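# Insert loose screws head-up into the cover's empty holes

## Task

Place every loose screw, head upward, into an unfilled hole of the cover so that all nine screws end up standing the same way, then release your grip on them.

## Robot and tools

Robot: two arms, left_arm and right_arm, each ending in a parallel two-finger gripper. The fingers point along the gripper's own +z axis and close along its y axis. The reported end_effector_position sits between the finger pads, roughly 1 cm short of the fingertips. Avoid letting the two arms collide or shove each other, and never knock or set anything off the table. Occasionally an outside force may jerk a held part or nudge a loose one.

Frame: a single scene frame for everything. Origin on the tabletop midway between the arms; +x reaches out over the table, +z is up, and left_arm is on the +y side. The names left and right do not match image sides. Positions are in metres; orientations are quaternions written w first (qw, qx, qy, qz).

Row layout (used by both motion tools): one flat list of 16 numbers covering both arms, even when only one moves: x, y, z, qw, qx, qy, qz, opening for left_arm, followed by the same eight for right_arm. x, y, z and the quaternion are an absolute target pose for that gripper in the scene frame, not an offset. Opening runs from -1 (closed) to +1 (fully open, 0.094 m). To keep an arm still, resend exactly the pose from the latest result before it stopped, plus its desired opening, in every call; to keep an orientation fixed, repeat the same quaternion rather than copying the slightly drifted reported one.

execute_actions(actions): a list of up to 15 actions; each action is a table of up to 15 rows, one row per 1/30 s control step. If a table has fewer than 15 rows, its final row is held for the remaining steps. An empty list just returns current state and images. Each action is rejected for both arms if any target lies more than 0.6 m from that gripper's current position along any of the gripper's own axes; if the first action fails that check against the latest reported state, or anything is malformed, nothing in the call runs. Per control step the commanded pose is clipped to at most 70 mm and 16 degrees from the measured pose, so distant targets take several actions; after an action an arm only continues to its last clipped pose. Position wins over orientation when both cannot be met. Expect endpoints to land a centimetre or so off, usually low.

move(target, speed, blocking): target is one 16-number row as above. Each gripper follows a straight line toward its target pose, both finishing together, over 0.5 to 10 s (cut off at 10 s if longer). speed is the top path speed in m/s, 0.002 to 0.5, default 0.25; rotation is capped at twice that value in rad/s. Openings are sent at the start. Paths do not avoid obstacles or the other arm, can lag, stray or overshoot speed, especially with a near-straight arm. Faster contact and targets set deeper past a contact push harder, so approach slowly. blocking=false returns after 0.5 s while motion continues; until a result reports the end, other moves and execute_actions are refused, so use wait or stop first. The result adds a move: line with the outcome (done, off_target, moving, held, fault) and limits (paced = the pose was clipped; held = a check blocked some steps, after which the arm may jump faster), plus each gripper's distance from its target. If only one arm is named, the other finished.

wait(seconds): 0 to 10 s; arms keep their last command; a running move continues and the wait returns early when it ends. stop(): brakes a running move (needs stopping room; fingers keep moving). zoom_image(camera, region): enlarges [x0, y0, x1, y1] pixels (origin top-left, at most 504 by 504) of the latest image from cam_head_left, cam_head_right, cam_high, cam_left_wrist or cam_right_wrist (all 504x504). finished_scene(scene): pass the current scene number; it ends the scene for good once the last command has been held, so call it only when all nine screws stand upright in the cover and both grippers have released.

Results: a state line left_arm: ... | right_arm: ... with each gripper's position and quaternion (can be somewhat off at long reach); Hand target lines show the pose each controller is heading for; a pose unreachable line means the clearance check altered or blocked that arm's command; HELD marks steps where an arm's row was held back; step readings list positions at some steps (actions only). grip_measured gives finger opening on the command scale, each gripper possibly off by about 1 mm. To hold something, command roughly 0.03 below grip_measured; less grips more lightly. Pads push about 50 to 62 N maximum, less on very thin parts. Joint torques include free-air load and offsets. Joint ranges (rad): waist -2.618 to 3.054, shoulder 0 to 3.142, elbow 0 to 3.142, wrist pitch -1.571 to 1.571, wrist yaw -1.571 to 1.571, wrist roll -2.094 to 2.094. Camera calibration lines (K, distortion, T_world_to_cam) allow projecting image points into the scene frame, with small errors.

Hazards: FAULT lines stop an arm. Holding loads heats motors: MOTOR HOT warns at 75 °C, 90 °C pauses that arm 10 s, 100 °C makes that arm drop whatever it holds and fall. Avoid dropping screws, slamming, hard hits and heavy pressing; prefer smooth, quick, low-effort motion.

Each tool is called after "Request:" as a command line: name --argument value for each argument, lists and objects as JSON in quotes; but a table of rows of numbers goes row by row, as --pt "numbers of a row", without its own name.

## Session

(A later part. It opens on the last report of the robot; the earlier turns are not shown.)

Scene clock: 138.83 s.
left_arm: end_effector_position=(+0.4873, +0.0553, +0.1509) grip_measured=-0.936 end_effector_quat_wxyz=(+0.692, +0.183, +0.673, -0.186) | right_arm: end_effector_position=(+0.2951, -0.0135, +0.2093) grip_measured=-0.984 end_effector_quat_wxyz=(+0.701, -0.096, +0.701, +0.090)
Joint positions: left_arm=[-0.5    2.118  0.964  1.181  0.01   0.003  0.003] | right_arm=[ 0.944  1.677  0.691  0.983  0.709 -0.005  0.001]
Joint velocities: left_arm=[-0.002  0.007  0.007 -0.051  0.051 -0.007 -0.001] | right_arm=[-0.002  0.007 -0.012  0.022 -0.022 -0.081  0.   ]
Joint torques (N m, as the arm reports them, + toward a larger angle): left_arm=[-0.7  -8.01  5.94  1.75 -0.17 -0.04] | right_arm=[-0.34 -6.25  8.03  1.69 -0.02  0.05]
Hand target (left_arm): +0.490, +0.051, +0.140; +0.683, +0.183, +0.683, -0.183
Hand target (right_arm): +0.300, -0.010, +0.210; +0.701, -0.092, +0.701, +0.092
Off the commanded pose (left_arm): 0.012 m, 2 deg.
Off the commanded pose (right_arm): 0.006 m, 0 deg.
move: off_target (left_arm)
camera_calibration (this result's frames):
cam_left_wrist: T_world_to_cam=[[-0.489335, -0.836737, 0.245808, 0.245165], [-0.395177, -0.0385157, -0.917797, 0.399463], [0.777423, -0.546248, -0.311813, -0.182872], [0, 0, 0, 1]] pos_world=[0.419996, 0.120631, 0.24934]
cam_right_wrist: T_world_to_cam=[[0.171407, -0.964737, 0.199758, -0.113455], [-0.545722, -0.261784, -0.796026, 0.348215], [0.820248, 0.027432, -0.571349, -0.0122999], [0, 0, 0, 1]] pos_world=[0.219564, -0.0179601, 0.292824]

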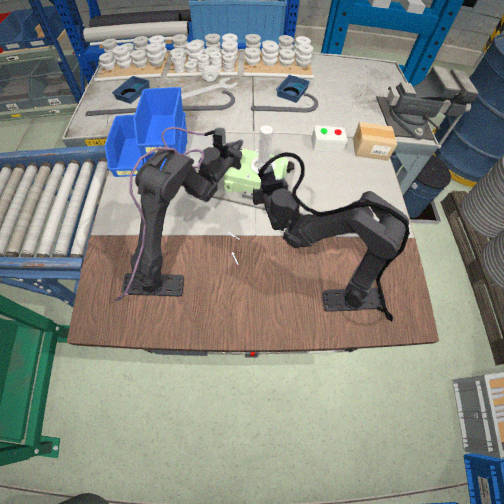

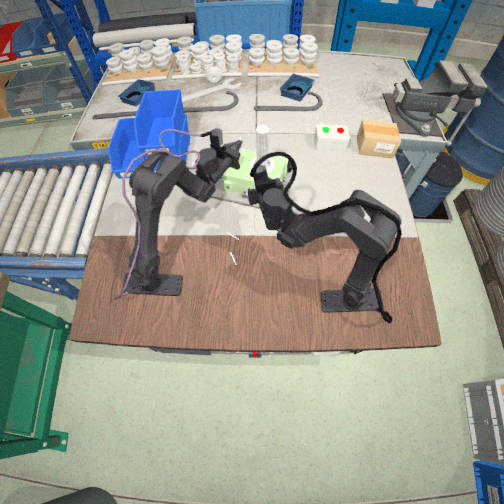

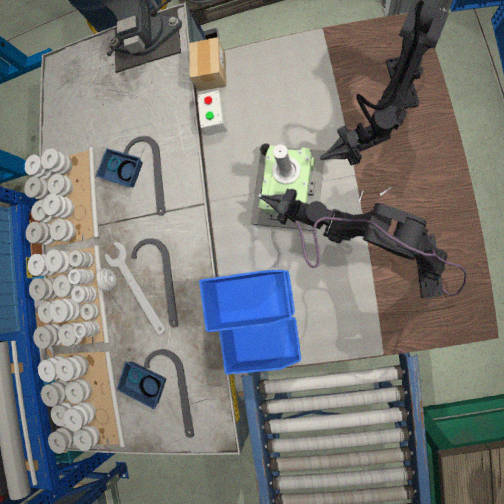

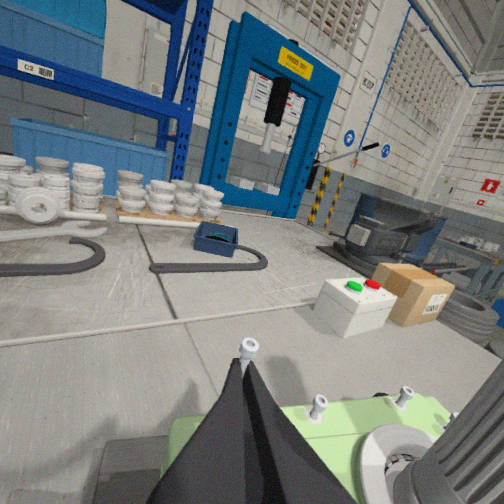

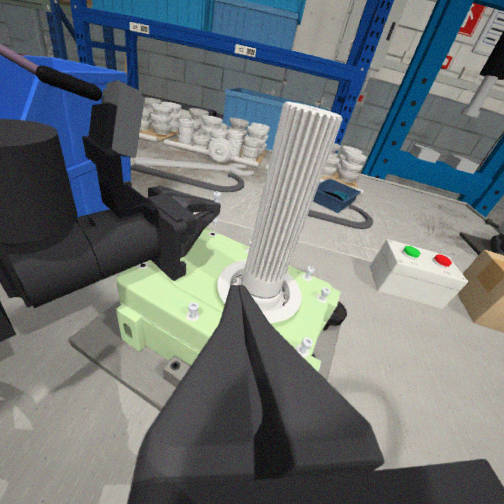

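Request:
move --target '[0.4955,0.063,0.175,0.542,0.455,0.542,-0.455,-1,0.30,-0.01,0.21,0.701,-0.092,0.701,0.092,-1]' --speed 0.1

Request:
move --target '[0.4955,0.063,0.142,0.542,0.455,0.542,-0.455,-1,0.30,-0.01,0.21,0.701,-0.092,0.701,0.092,-1]' --speed 0.05

Request:
zoom_image --camera "cam_right_wrist" --region '[150,170,270,290]'

Scene clock: 143.80 s.
left_arm: end_effector_position=(+0.4910, +0.0578, +0.1719) grip_measured=-0.936 end_effector_quat_wxyz=(+0.543, +0.454, +0.543, -0.453) | right_arm: end_effector_position=(+0.2951, -0.0135, +0.2093) grip_measured=-0.984 end_effector_quat_wxyz=(+0.701, -0.096, +0.701, +0.090)
Joint positions: left_arm=[-0.199  2.285  1.428  0.855  1.175  0.003  0.003] | right_arm=[ 0.944  1.677  0.691  0.983  0.709 -0.005  0.001]
Joint velocities: left_arm=[-0.017 -0.017 -0.017 -0.007  0.066  0.022 -0.   ] | right_arm=[ 0.012 -0.007 -0.002 -0.022 -0.022 -0.037 -0.   ]
Joint torques (N m, as the arm reports them, + toward a larger angle): left_arm=[  0.88 -10.66   7.47   1.38   0.14  -0.05] | right_arm=[-0.34 -6.26  8.02  1.7  -0.02  0.06]
Hand target (left_arm): +0.496, +0.062, +0.175; +0.542, +0.455, +0.541, -0.454
Hand target (right_arm): +0.300, -0.010, +0.210; +0.701, -0.092, +0.701, +0.092
Off the commanded pose (left_arm): 0.008 m, 0 deg.
Off the commanded pose (right_arm): 0.006 m, 0 deg.
move: done
camera_calibration (this result's frames):
cam_left_wrist: T_world_to_cam=[[-0.952399, -0.177472, 0.247869, 0.432905], [-0.292251, 0.300168, -0.908013, 0.348481], [0.0867441, -0.937231, -0.337746, 0.188313], [0, 0, 0, 1]] pos_world=[0.497807, 0.148718, 0.272724]
cam_right_wrist: T_world_to_cam=[[0.171407, -0.964737, 0.199758, -0.113455], [-0.545722, -0.261784, -0.796026, 0.348215], [0.820248, 0.027432, -0.571349, -0.0122999], [0, 0, 0, 1]] pos_world=[0.219564, -0.0179601, 0.292824]

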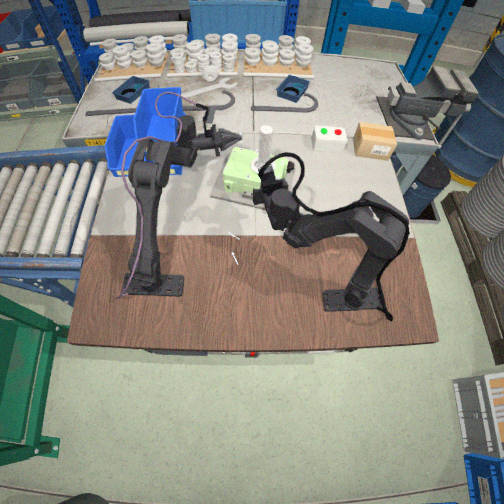

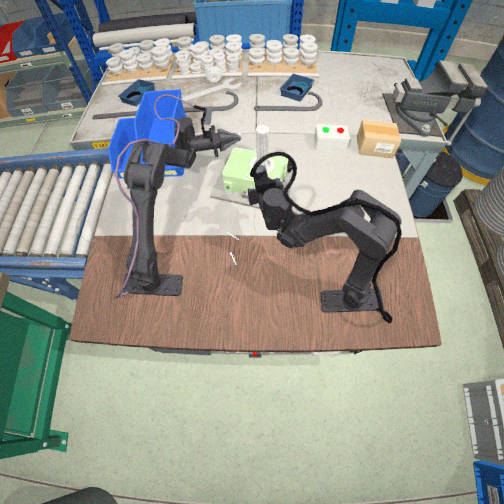

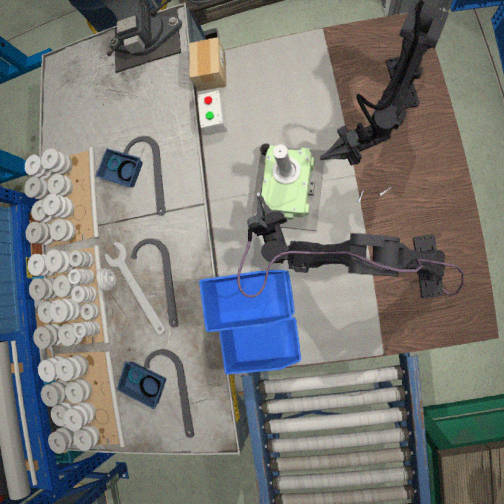

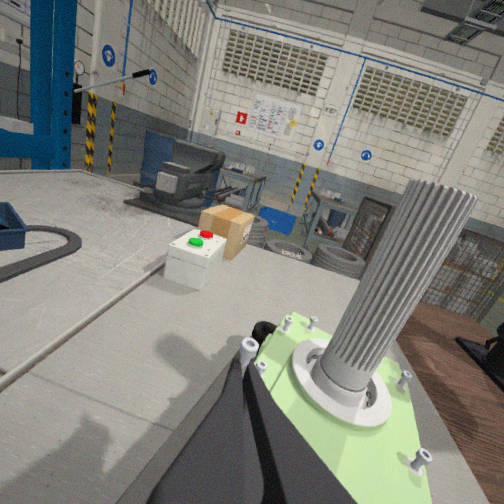

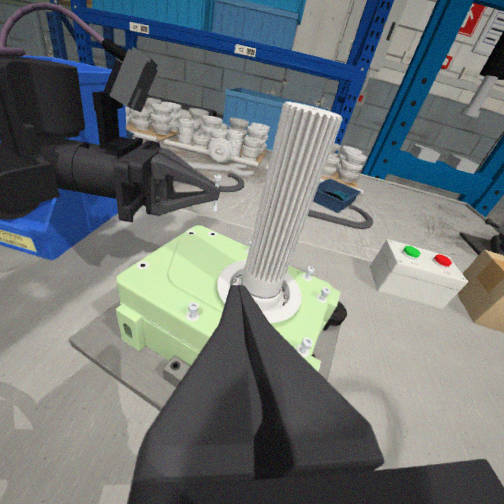

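Scene clock: 144.73 s.
left_arm: end_effector_position=(+0.4931, +0.0570, +0.1408) grip_measured=-0.936 end_effector_quat_wxyz=(+0.536, +0.453, +0.546, -0.457) | right_arm: end_effector_position=(+0.2951, -0.0135, +0.2093) grip_measured=-0.984 end_effector_quat_wxyz=(+0.701, -0.096, +0.701, +0.090)
Joint positions: left_arm=[-0.199  2.361  1.428  0.915  1.18   0.003  0.003] | right_arm=[ 0.944  1.677  0.691  0.983  0.709 -0.005  0.001]
Joint velocities: left_arm=[ 0.012  0.007 -0.012  0.051 -0.022 -0.037  0.   ] | right_arm=[ 0.017 -0.022  0.002 -0.022 -0.007  0.066  0.   ]
Joint torques (N m, as the arm reports them, + toward a larger angle): left_arm=[  1.18 -11.05   5.4    1.63   0.18  -0.02] | right_arm=[-0.34 -6.24  8.03  1.69 -0.04  0.05]
Hand target (left_arm): +0.496, +0.063, +0.142; +0.541, +0.455, +0.542, -0.454
Hand target (right_arm): +0.300, -0.010, +0.210; +0.701, -0.092, +0.701, +0.092
Off the commanded pose (left_arm): 0.007 m, 1 deg.
Off the commanded pose (right_arm): 0.006 m, 0 deg.
move: done
camera_calibration (this result's frames):
cam_left_wrist: T_world_to_cam=[[-0.949211, -0.173988, 0.262157, 0.438667], [-0.305038, 0.304618, -0.902308, 0.326338], [0.0771327, -0.936449, -0.34222, 0.182228], [0, 0, 0, 1]] pos_world=[0.501878, 0.147562, 0.24182]
cam_right_wrist: T_world_to_cam=[[0.171407, -0.964737, 0.199758, -0.113455], [-0.545722, -0.261784, -0.796026, 0.348215], [0.820248, 0.027432, -0.571349, -0.0122999], [0, 0, 0, 1]] pos_world=[0.219564, -0.0179601, 0.292824]

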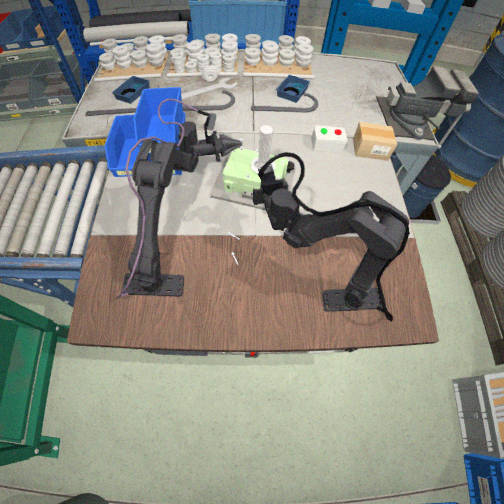

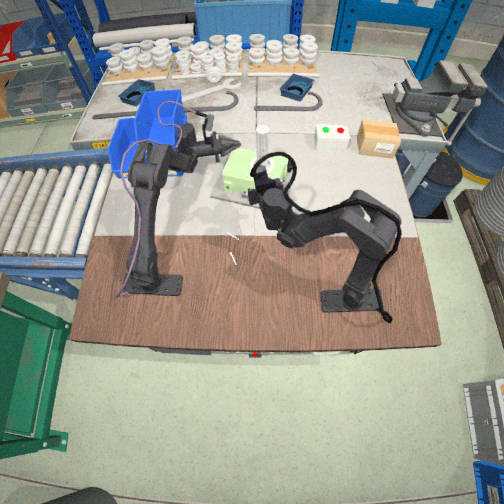

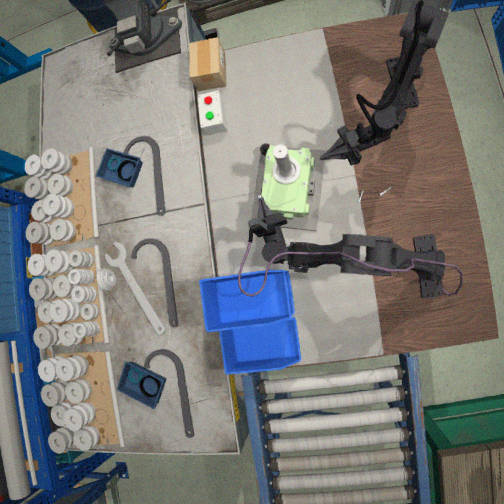

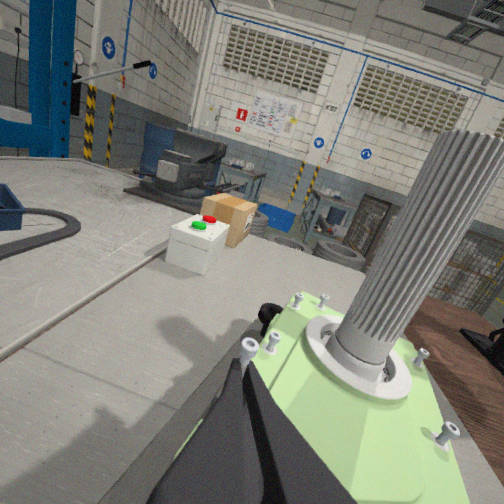

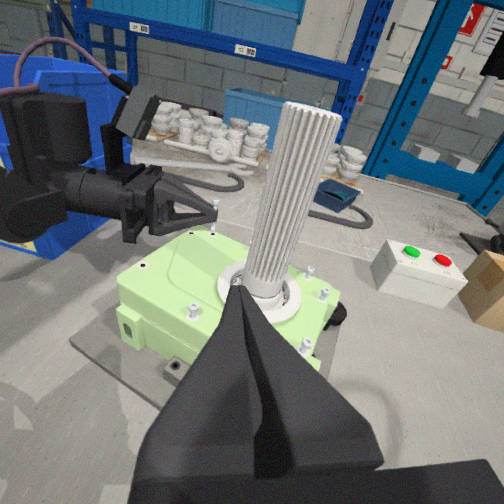

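Region (150, 170, 270, 290) of cam_right_wrist's 504x504 image, scaled by 4.200, with more detail than that image has.

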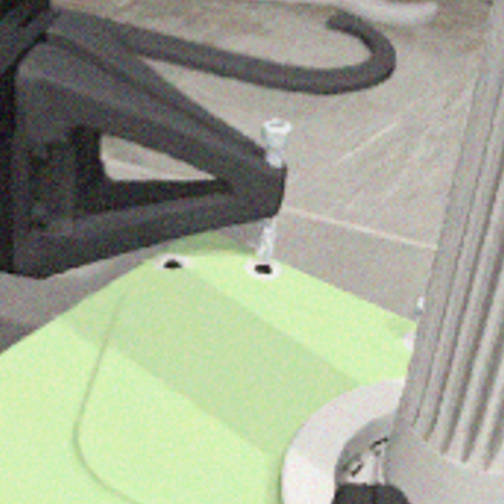

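Request:
move --target '[0.4955,0.063,0.125,0.542,0.455,0.542,-0.455,-1,0.30,-0.01,0.21,0.701,-0.092,0.701,0.092,-1]' --speed 0.03

Request:
zoom_image --camera "cam_right_wrist" --region '[150,170,270,290]'

Scene clock: 145.77 s.
left_arm: end_effector_position=(+0.4925, +0.0572, +0.1376) grip_measured=-0.936 end_effector_quat_wxyz=(+0.551, +0.463, +0.529, -0.450) | right_arm: end_effector_position=(+0.2951, -0.0135, +0.2093) grip_measured=-0.984 end_effector_quat_wxyz=(+0.701, -0.096, +0.701, +0.090)
Joint positions: left_arm=[-0.198  2.388  1.428  0.992  1.188  0.003  0.003] | right_arm=[ 0.944  1.677  0.691  0.983  0.709 -0.005  0.001]
Joint velocities: left_arm=[-0.002 -0.012  0.017  0.007  0.007 -0.037 -0.001] | right_arm=[-0.017 -0.002 -0.012 -0.007 -0.022 -0.066 -0.001]
Joint torques (N m, as the arm reports them, + toward a larger angle): left_arm=[  1.1  -10.01   4.98   1.37   0.03  -0.05] | right_arm=[-0.34 -6.24  8.03  1.69 -0.02  0.06]
Hand target (left_arm): +0.495, +0.063, +0.125; +0.542, +0.454, +0.542, -0.455
Hand target (right_arm): +0.300, -0.010, +0.210; +0.701, -0.092, +0.701, +0.092
Off the commanded pose (left_arm): 0.014 m, 2 deg.
Off the commanded pose (right_arm): 0.006 m, 0 deg.
move: off_target (left_arm)
camera_calibration (this result's frames):
cam_left_wrist: T_world_to_cam=[[-0.962323, -0.164809, 0.216269, 0.451196], [-0.257472, 0.296598, -0.91964, 0.302636], [0.0874202, -0.940674, -0.327857, 0.174591], [0, 0, 0, 1]] pos_world=[0.496854, 0.148834, 0.237977]
cam_right_wrist: T_world_to_cam=[[0.171407, -0.964737, 0.199758, -0.113455], [-0.545722, -0.261784, -0.796026, 0.348215], [0.820248, 0.027432, -0.571349, -0.0122999], [0, 0, 0, 1]] pos_world=[0.219564, -0.0179601, 0.292824]

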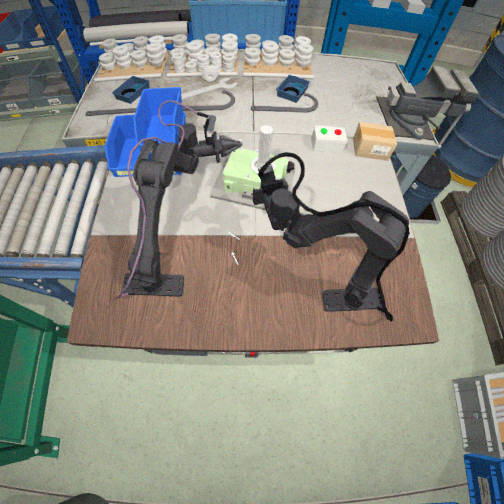

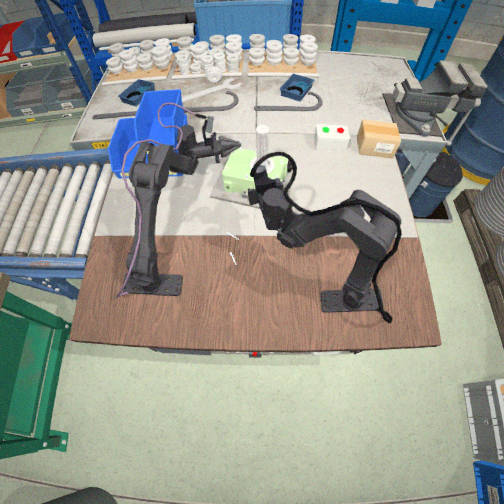

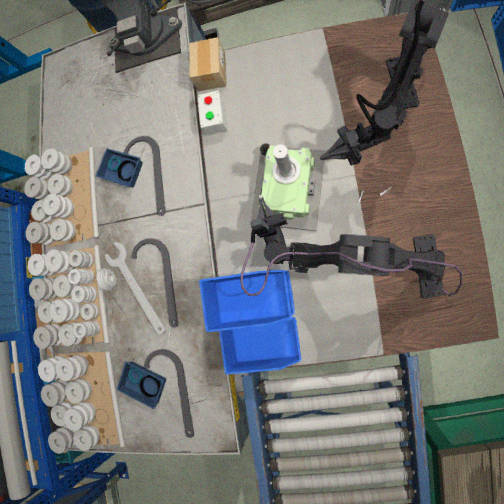

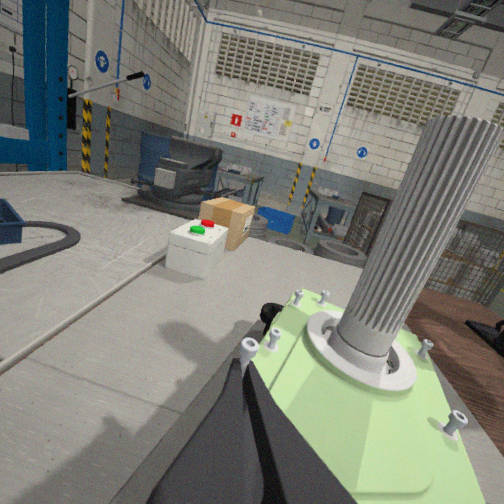

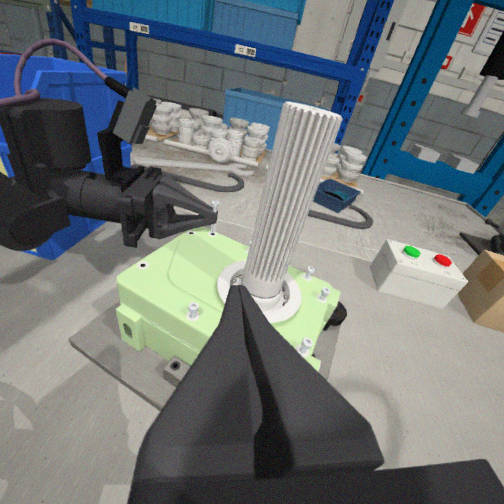

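Region (150, 170, 270, 290) of cam_right_wrist's 504x504 image, scaled by 4.200, with more detail than that image has.

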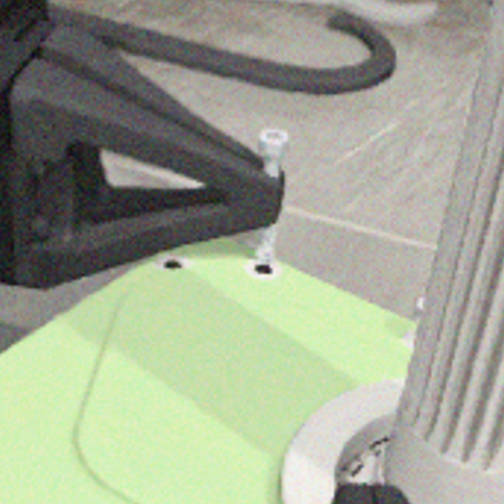

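Tip is ~4 mm behind hole (+x). Slide −x.

Request:
move --target '[0.482,0.060,0.129,0.542,0.455,0.542,-0.455,-1,0.30,-0.01,0.21,0.701,-0.092,0.701,0.092,-1]' --speed 0.01

Request:
zoom_image --camera "cam_right_wrist" --region '[150,170,270,290]'

Scene clock: 147.97 s.
left_arm: end_effector_position=(+0.4878, +0.0591, +0.1372) grip_measured=-0.936 end_effector_quat_wxyz=(+0.559, +0.462, +0.526, -0.444) | right_arm: end_effector_position=(+0.2951, -0.0135, +0.2093) grip_measured=-0.984 end_effector_quat_wxyz=(+0.701, -0.096, +0.701, +0.090)
Joint positions: left_arm=[-0.198  2.376  1.388  1.038  1.176  0.003  0.003] | right_arm=[ 0.944  1.677  0.691  0.983  0.709 -0.005  0.001]
Joint velocities: left_arm=[-0.002  0.022 -0.002 -0.037 -0.051 -0.037  0.001] | right_arm=[-0.002 -0.007  0.022  0.007 -0.022 -0.066  0.   ]
Joint torques (N m, as the arm reports them, + toward a larger angle): left_arm=[  0.01 -12.15   2.75   1.21   0.04  -0.07] | right_arm=[-0.31 -6.22  8.    1.69 -0.02  0.05]
Hand target (left_arm): +0.482, +0.060, +0.129; +0.542, +0.454, +0.541, -0.455
Hand target (right_arm): +0.300, -0.010, +0.210; +0.701, -0.092, +0.701, +0.092
Off the commanded pose (left_arm): 0.010 m, 3 deg.
Off the commanded pose (right_arm): 0.006 m, 0 deg.
move: off_target (left_arm)
camera_calibration (this result's frames):
cam_left_wrist: T_world_to_cam=[[-0.963797, -0.175668, 0.200591, 0.450564], [-0.245337, 0.289604, -0.92517, 0.295768], [0.104431, -0.940888, -0.322217, 0.167587], [0, 0, 0, 1]] pos_world=[0.489313, 0.151175, 0.237256]
cam_right_wrist: T_world_to_cam=[[0.171407, -0.964737, 0.199758, -0.113455], [-0.545722, -0.261784, -0.796026, 0.348215], [0.820248, 0.027432, -0.571349, -0.0122999], [0, 0, 0, 1]] pos_world=[0.219564, -0.0179601, 0.292824]

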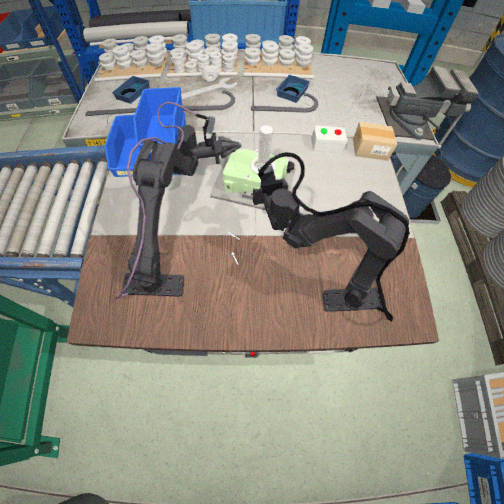

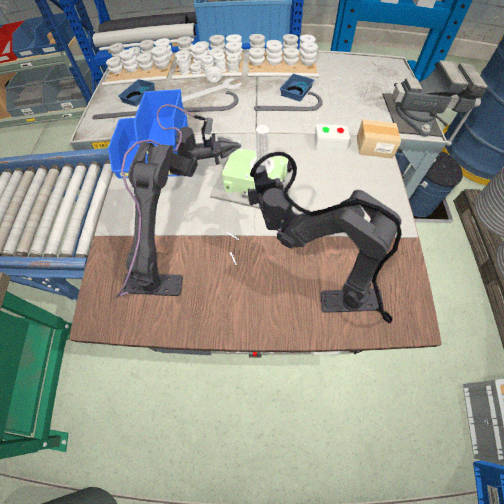

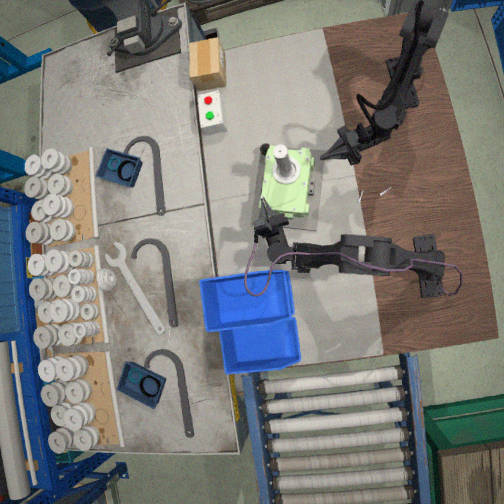

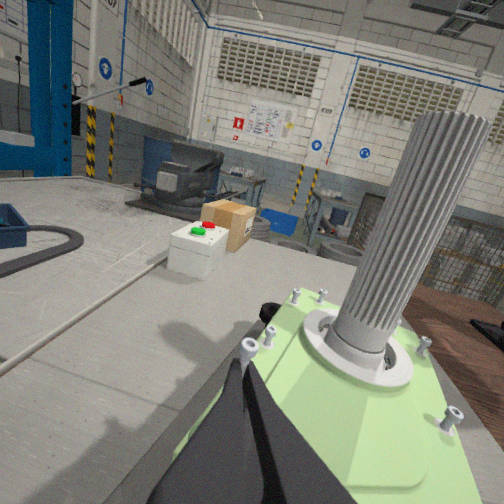

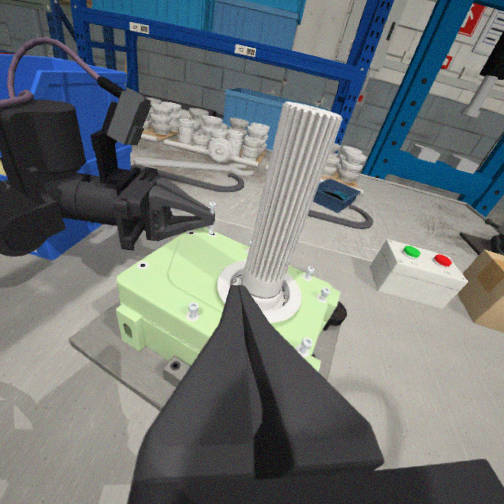

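Region (150, 170, 270, 290) of cam_right_wrist's 504x504 image, scaled by 4.200, with more detail than that image has.

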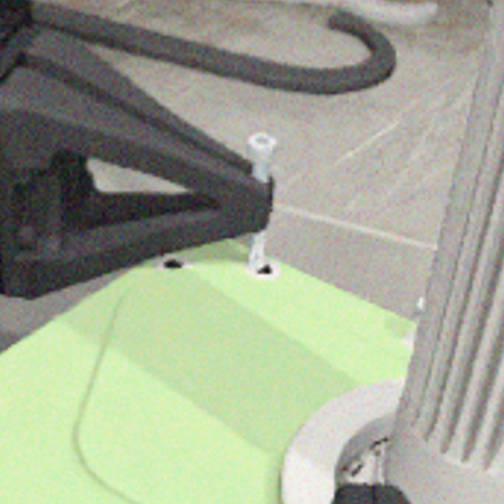

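Now ~2 mm −y.

Request:
move --target '[0.482,0.050,0.129,0.542,0.455,0.542,-0.455,-1,0.30,-0.01,0.21,0.701,-0.092,0.701,0.092,-1]' --speed 0.01

Request:
zoom_image --camera "cam_right_wrist" --region '[150,170,270,290]'

Scene clock: 150.97 s.
left_arm: end_effector_position=(+0.4875, +0.0566, +0.1373) grip_measured=-0.936 end_effector_quat_wxyz=(+0.560, +0.461, +0.526, -0.444) | right_arm: end_effector_position=(+0.2951, -0.0135, +0.2093) grip_measured=-0.984 end_effector_quat_wxyz=(+0.701, -0.096, +0.701, +0.090)
Joint positions: left_arm=[-0.203  2.376  1.388  1.039  1.168  0.003  0.003] | right_arm=[ 0.944  1.677  0.691  0.983  0.709 -0.005  0.001]
Joint velocities: left_arm=[-0.002  0.007 -0.007  0.022 -0.022 -0.037  0.001] | right_arm=[ 0.012 -0.012 -0.007 -0.022 -0.007  0.051 -0.001]
Joint torques (N m, as the arm reports them, + toward a larger angle): left_arm=[ -1.34 -11.7    3.54   1.14  -0.13  -0.07] | right_arm=[-0.35 -6.24  7.99  1.69 -0.02  0.06]
Hand target (left_arm): +0.482, +0.050, +0.129; +0.542, +0.455, +0.541, -0.455
Hand target (right_arm): +0.300, -0.010, +0.210; +0.701, -0.092, +0.701, +0.092
Off the commanded pose (left_arm): 0.012 m, 3 deg.
Off the commanded pose (right_arm): 0.006 m, 0 deg.
move: off_target (left_arm)
camera_calibration (this result's frames):
cam_left_wrist: T_world_to_cam=[[-0.963451, -0.177768, 0.200402, 0.449858], [-0.245733, 0.288601, -0.925378, 0.296762], [0.106666, -0.940802, -0.321736, 0.164103], [0, 0, 0, 1]] pos_world=[0.488836, 0.148713, 0.237262]
cam_right_wrist: T_world_to_cam=[[0.171407, -0.964737, 0.199758, -0.113455], [-0.545722, -0.261784, -0.796026, 0.348215], [0.820248, 0.027432, -0.571349, -0.0122999], [0, 0, 0, 1]] pos_world=[0.219564, -0.0179601, 0.292824]

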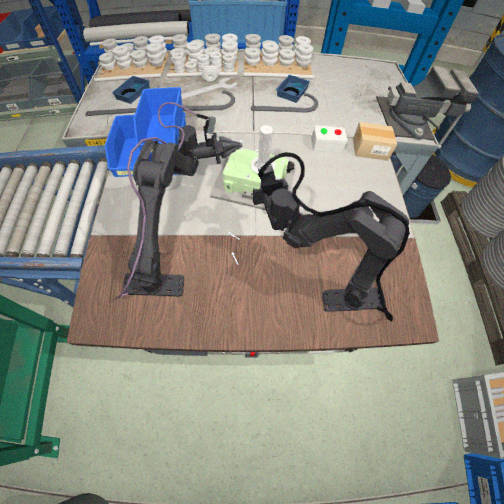

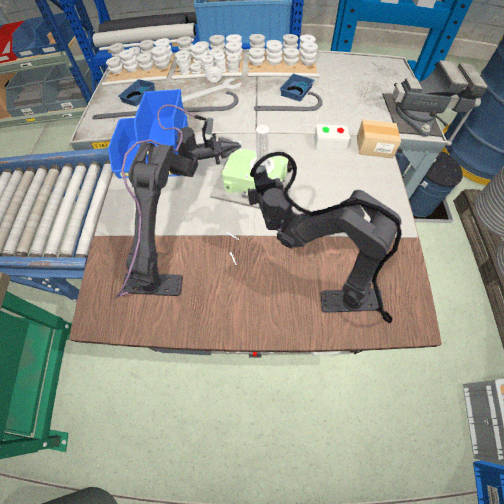

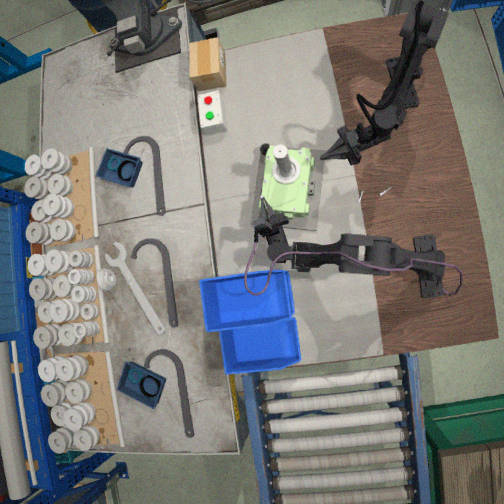

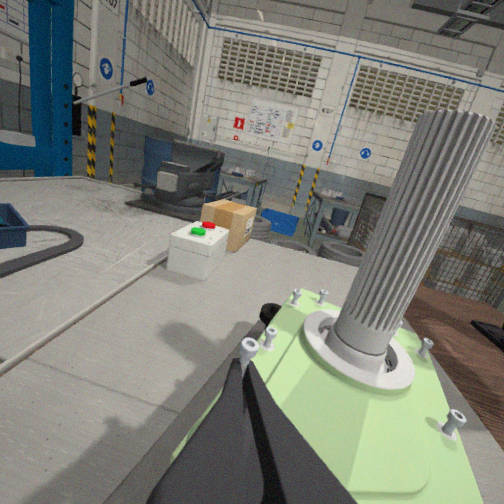

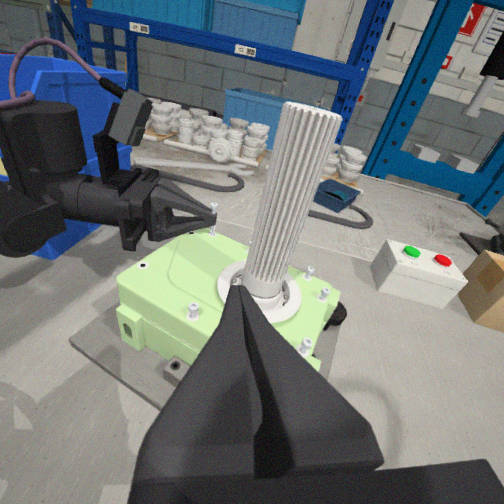

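Region (150, 170, 270, 290) of cam_right_wrist's 504x504 image, scaled by 4.200, with more detail than that image has.

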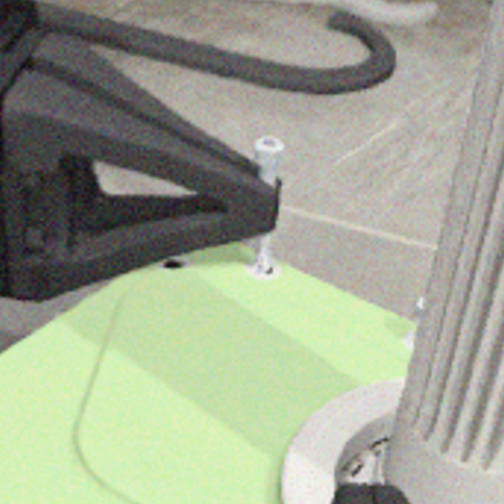

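Wiggle.

Request:
execute_actions --actions '[[[0.478,0.050,0.125,0.542,0.455,0.542,-0.455,-1,0.30,-0.01,0.21,0.701,-0.092,0.701,0.092,-1]],[[0.478,0.056,0.125,0.542,0.455,0.542,-0.455,-1,0.30,-0.01,0.21,0.701,-0.092,0.701,0.092,-1]],[[0.486,0.048,0.125,0.542,0.455,0.542,-0.455,-1,0.30,-0.01,0.21,0.701,-0.092,0.701,0.092,-1]],[[0.480,0.052,0.125,0.542,0.455,0.542,-0.455,-1,0.30,-0.01,0.21,0.701,-0.092,0.701,0.092,-1]]]'

Request:
zoom_image --camera "cam_right_wrist" --region '[150,170,270,290]'

Scene clock: 153.13 s.
left_arm: end_effector_position=(+0.4872, +0.0573, +0.1369) grip_measured=-0.936 end_effector_quat_wxyz=(+0.566, +0.460, +0.525, -0.438) | right_arm: end_effector_position=(+0.2951, -0.0135, +0.2093) grip_measured=-0.984 end_effector_quat_wxyz=(+0.701, -0.096, +0.701, +0.090)
Joint positions: left_arm=[-0.204  2.376  1.375  1.064  1.156  0.003  0.003] | right_arm=[ 0.944  1.677  0.691  0.983  0.709 -0.005  0.001]
Joint velocities: left_arm=[-0.002  0.012  0.002 -0.007  0.037  0.007 -0.   ] | right_arm=[ 0.002 -0.007  0.012  0.037 -0.022  0.007 -0.001]
Joint torques (N m, as the arm reports them, + toward a larger angle): left_arm=[ -1.02 -11.41   3.43   1.07   0.04  -0.06] | right_arm=[-0.34 -6.24  8.04  1.69 -0.03  0.05]
Hand target (left_arm): +0.480, +0.052, +0.125; +0.542, +0.454, +0.541, -0.455
Hand target (right_arm): +0.300, -0.010, +0.210; +0.701, -0.092, +0.701, +0.092
Off the commanded pose (left_arm): 0.015 m, 4 deg.
Off the commanded pose (right_arm): 0.006 m, 0 deg.
Step readings (end_effector_position; steps 1 to 15: 1st action; 16 to 30: 2nd action; 31 to 45: 3rd action; 46 to 60: 4th action):
0: left_arm (+0.4875, +0.0566, +0.1373) | right_arm (+0.2951, -0.0135, +0.2093)
1: left_arm (+0.4874, +0.0567, +0.1368) | right_arm (+0.2951, -0.0135, +0.2093)
2: left_arm (+0.4875, +0.0569, +0.1366) | right_arm (+0.2951, -0.0135, +0.2093)
4: left_arm (+0.4874, +0.0569, +0.1368) | right_arm (+0.2951, -0.0135, +0.2093)
8: left_arm (+0.4874, +0.0570, +0.1369) | right_arm (+0.2951, -0.0135, +0.2093)
15: left_arm (+0.4874, +0.0570, +0.1369) | right_arm (+0.2951, -0.0135, +0.2093)
16: left_arm (+0.4872, +0.0571, +0.1367) | right_arm (+0.2951, -0.0135, +0.2093)
17: left_arm (+0.4871, +0.0571, +0.1367) | right_arm (+0.2951, -0.0135, +0.2093)
19: left_arm (+0.4872, +0.0572, +0.1368) | right_arm (+0.2951, -0.0135, +0.2093)
23: left_arm (+0.4871, +0.0573, +0.1369) | right_arm (+0.2951, -0.0135, +0.2093)
30: left_arm (+0.4871, +0.0573, +0.1369) | right_arm (+0.2951, -0.0135, +0.2093)
31: left_arm (+0.4872, +0.0573, +0.1369) | right_arm (+0.2951, -0.0135, +0.2093)
32: left_arm (+0.4872, +0.0573, +0.1369) | right_arm (+0.2951, -0.0135, +0.2093)
34: left_arm (+0.4872, +0.0573, +0.1369) | right_arm (+0.2951, -0.0135, +0.2093)
38: left_arm (+0.4872, +0.0573, +0.1369) | right_arm (+0.2951, -0.0135, +0.2093)
45: left_arm (+0.4872, +0.0573, +0.1369) | right_arm (+0.2951, -0.0135, +0.2093)
46: left_arm (+0.4872, +0.0573, +0.1369) | right_arm (+0.2951, -0.0135, +0.2093)
47: left_arm (+0.4872, +0.0573, +0.1369) | right_arm (+0.2951, -0.0135, +0.2093)
49: left_arm (+0.4872, +0.0573, +0.1369) | right_arm (+0.2951, -0.0135, +0.2093)
53: left_arm (+0.4872, +0.0573, +0.1369) | right_arm (+0.2951, -0.0135, +0.2093)
60: end_effector_position above
camera_calibration (this result's frames):
cam_left_wrist: T_world_to_cam=[[-0.963868, -0.18773, 0.188987, 0.452082], [-0.237288, 0.282693, -0.929397, 0.292905], [0.121051, -0.94066, -0.317025, 0.157008], [0, 0, 0, 1]] pos_world=[0.486244, 0.149758, 0.236563]
cam_right_wrist: T_world_to_cam=[[0.171407, -0.964737, 0.199758, -0.113455], [-0.545722, -0.261784, -0.796026, 0.348215], [0.820248, 0.027432, -0.571349, -0.0122999], [0, 0, 0, 1]] pos_world=[0.219564, -0.0179601, 0.292824]

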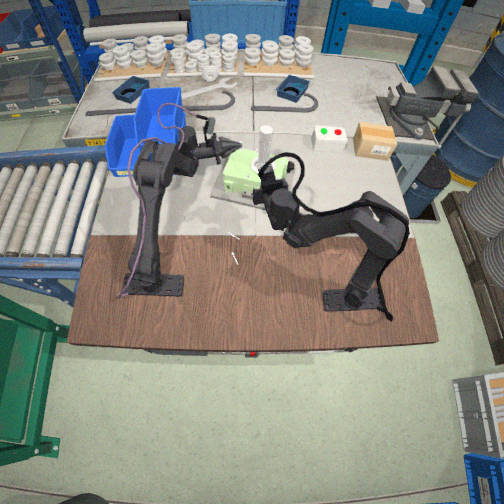

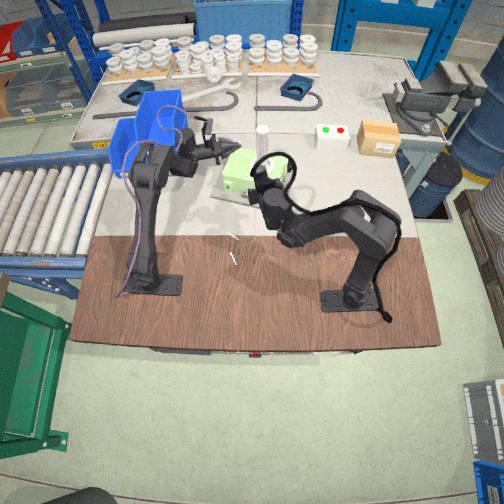

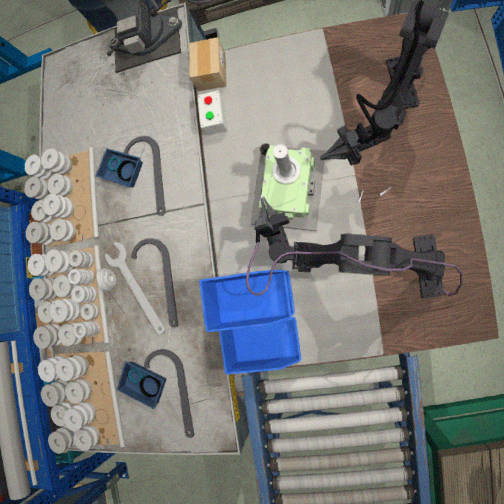

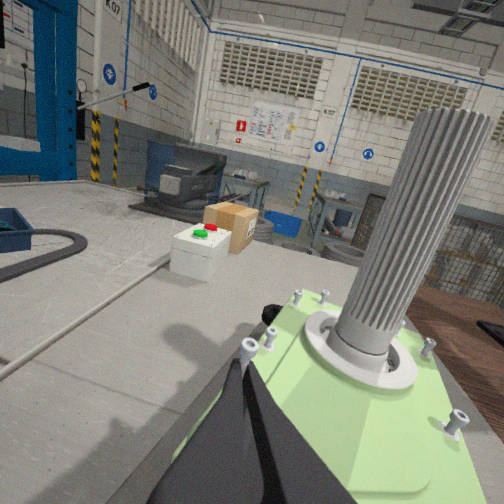

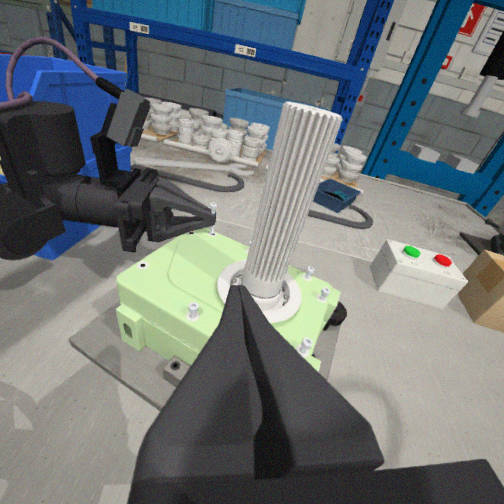

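Region (150, 170, 270, 290) of cam_right_wrist's 504x504 image, scaled by 4.200, with more detail than that image has.

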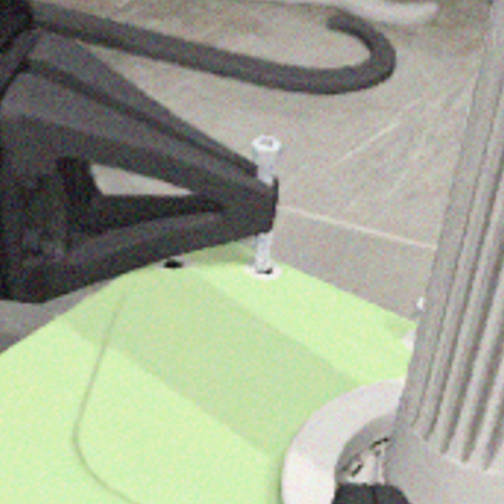

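Request:
execute_actions --actions '[[[0.474,0.046,0.136,0.542,0.455,0.542,-0.455,-1,0.30,-0.01,0.21,0.701,-0.092,0.701,0.092,-1]],[[0.474,0.046,0.136,0.542,0.455,0.542,-0.455,-1,0.30,-0.01,0.21,0.701,-0.092,0.701,0.092,-1]],[[0.476,0.048,0.127,0.542,0.455,0.542,-0.455,-1,0.30,-0.01,0.21,0.701,-0.092,0.701,0.092,-1]]]'

Request:
zoom_image --camera "cam_right_wrist" --region '[150,170,270,290]'

Scene clock: 154.77 s.
left_arm: end_effector_position=(+0.4827, +0.0542, +0.1391) grip_measured=-0.936 end_effector_quat_wxyz=(+0.559, +0.457, +0.532, -0.443) | right_arm: end_effector_position=(+0.2951, -0.0135, +0.2093) grip_measured=-0.984 end_effector_quat_wxyz=(+0.701, -0.096, +0.701, +0.090)
Joint positions: left_arm=[-0.212  2.352  1.356  1.036  1.149  0.003  0.003] | right_arm=[ 0.944  1.677  0.691  0.983  0.709 -0.005  0.001]
Joint velocities: left_arm=[ 0.007 -0.012 -0.002 -0.022  0.037 -0.007  0.   ] | right_arm=[-0.007 -0.022  0.002 -0.022 -0.037  0.081 -0.001]
Joint torques (N m, as the arm reports them, + toward a larger angle): left_arm=[ -1.19 -10.62   3.68   1.37   0.01  -0.04] | right_arm=[-0.37 -6.24  8.02  1.69 -0.02  0.05]
Hand target (left_arm): +0.476, +0.048, +0.127; +0.542, +0.455, +0.542, -0.455
Hand target (right_arm): +0.300, -0.010, +0.210; +0.701, -0.092, +0.701, +0.092
Off the commanded pose (left_arm): 0.015 m, 3 deg.
Off the commanded pose (right_arm): 0.006 m, 0 deg.
Step readings (end_effector_position; steps 1 to 15: 1st action; 16 to 30: 2nd action; 31 to 45: 3rd action):
0: left_arm (+0.4872, +0.0573, +0.1369) | right_arm (+0.2951, -0.0135, +0.2093)
1: left_arm (+0.4870, +0.0571, +0.1377) | right_arm (+0.2951, -0.0135, +0.2093)
2: left_arm (+0.4860, +0.0569, +0.1379) | right_arm (+0.2951, -0.0135, +0.2093)
4: left_arm (+0.4839, +0.0558, +0.1387) | right_arm (+0.2951, -0.0135, +0.2093)
8: left_arm (+0.4825, +0.0542, +0.1392) | right_arm (+0.2951, -0.0135, +0.2093)
15: left_arm (+0.4827, +0.0542, +0.1390) | right_arm (+0.2951, -0.0135, +0.2093)
16: left_arm (+0.4827, +0.0542, +0.1391) | right_arm (+0.2951, -0.0135, +0.2093)
17: left_arm (+0.4827, +0.0542, +0.1391) | right_arm (+0.2951, -0.0135, +0.2093)
19: left_arm (+0.4827, +0.0542, +0.1390) | right_arm (+0.2951, -0.0135, +0.2093)
23: left_arm (+0.4827, +0.0542, +0.1389) | right_arm (+0.2951, -0.0135, +0.2093)
30: left_arm (+0.4827, +0.0542, +0.1391) | right_arm (+0.2951, -0.0135, +0.2093)
31: left_arm (+0.4827, +0.0542, +0.1391) | right_arm (+0.2951, -0.0135, +0.2093)
32: left_arm (+0.4827, +0.0542, +0.1391) | right_arm (+0.2951, -0.0135, +0.2093)
34: left_arm (+0.4827, +0.0542, +0.1391) | right_arm (+0.2951, -0.0135, +0.2093)
38: left_arm (+0.4827, +0.0542, +0.1391) | right_arm (+0.2951, -0.0135, +0.2093)
45: end_effector_position above
camera_calibration (this result's frames):
cam_left_wrist: T_world_to_cam=[[-0.959538, -0.187204, 0.210335, 0.441705], [-0.258266, 0.287517, -0.922298, 0.303604], [0.112183, -0.939302, -0.324232, 0.160568], [0, 0, 0, 1]] pos_world=[0.48423, 0.14622, 0.239169]
cam_right_wrist: T_world_to_cam=[[0.171407, -0.964737, 0.199758, -0.113455], [-0.545722, -0.261784, -0.796026, 0.348215], [0.820248, 0.027432, -0.571349, -0.0122999], [0, 0, 0, 1]] pos_world=[0.219564, -0.0179601, 0.292824]

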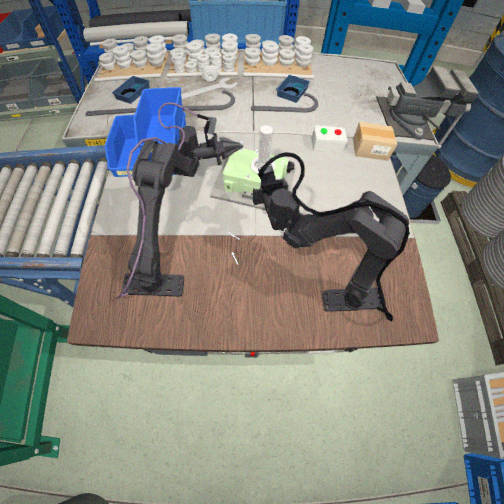

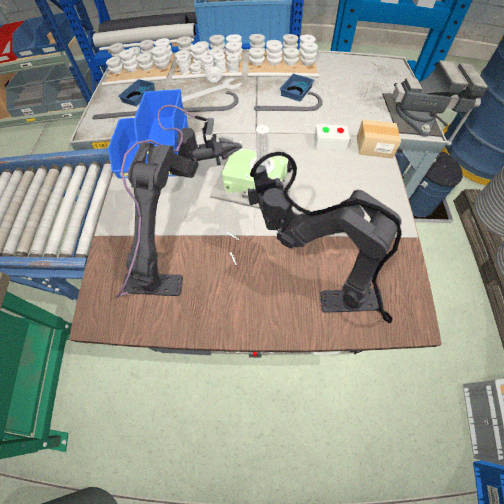

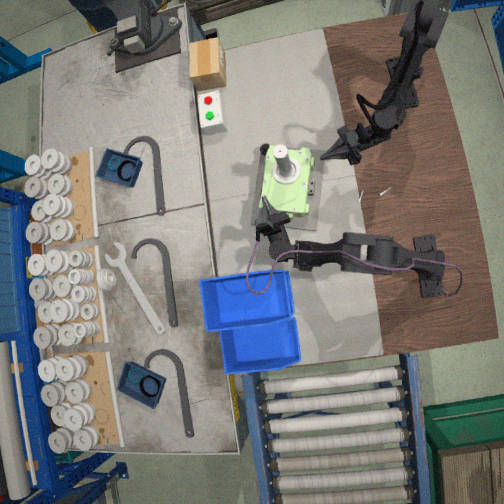

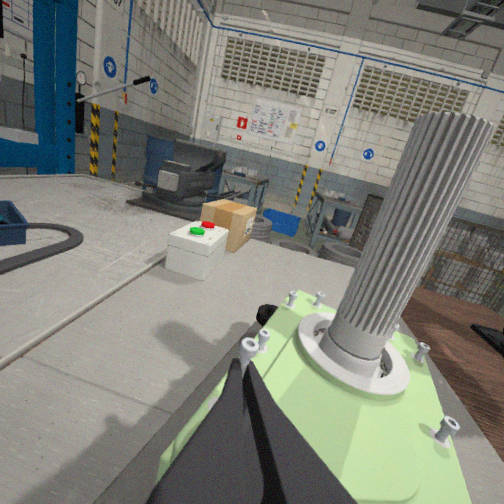

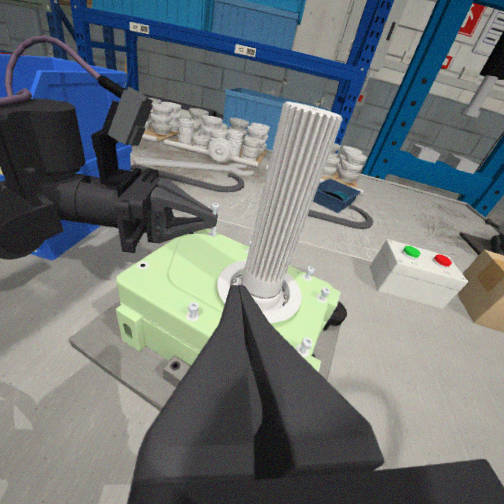

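Region (150, 170, 270, 290) of cam_right_wrist's 504x504 image, scaled by 4.200, with more detail than that image has.

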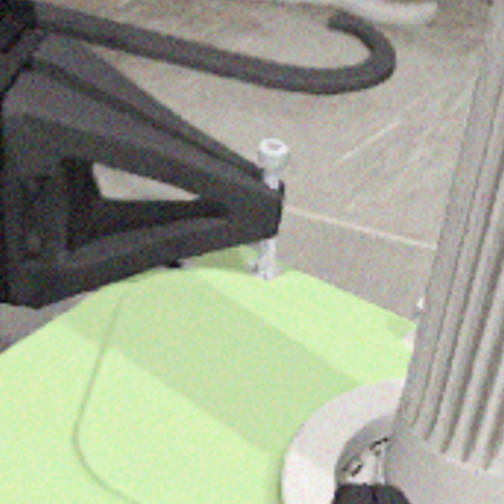

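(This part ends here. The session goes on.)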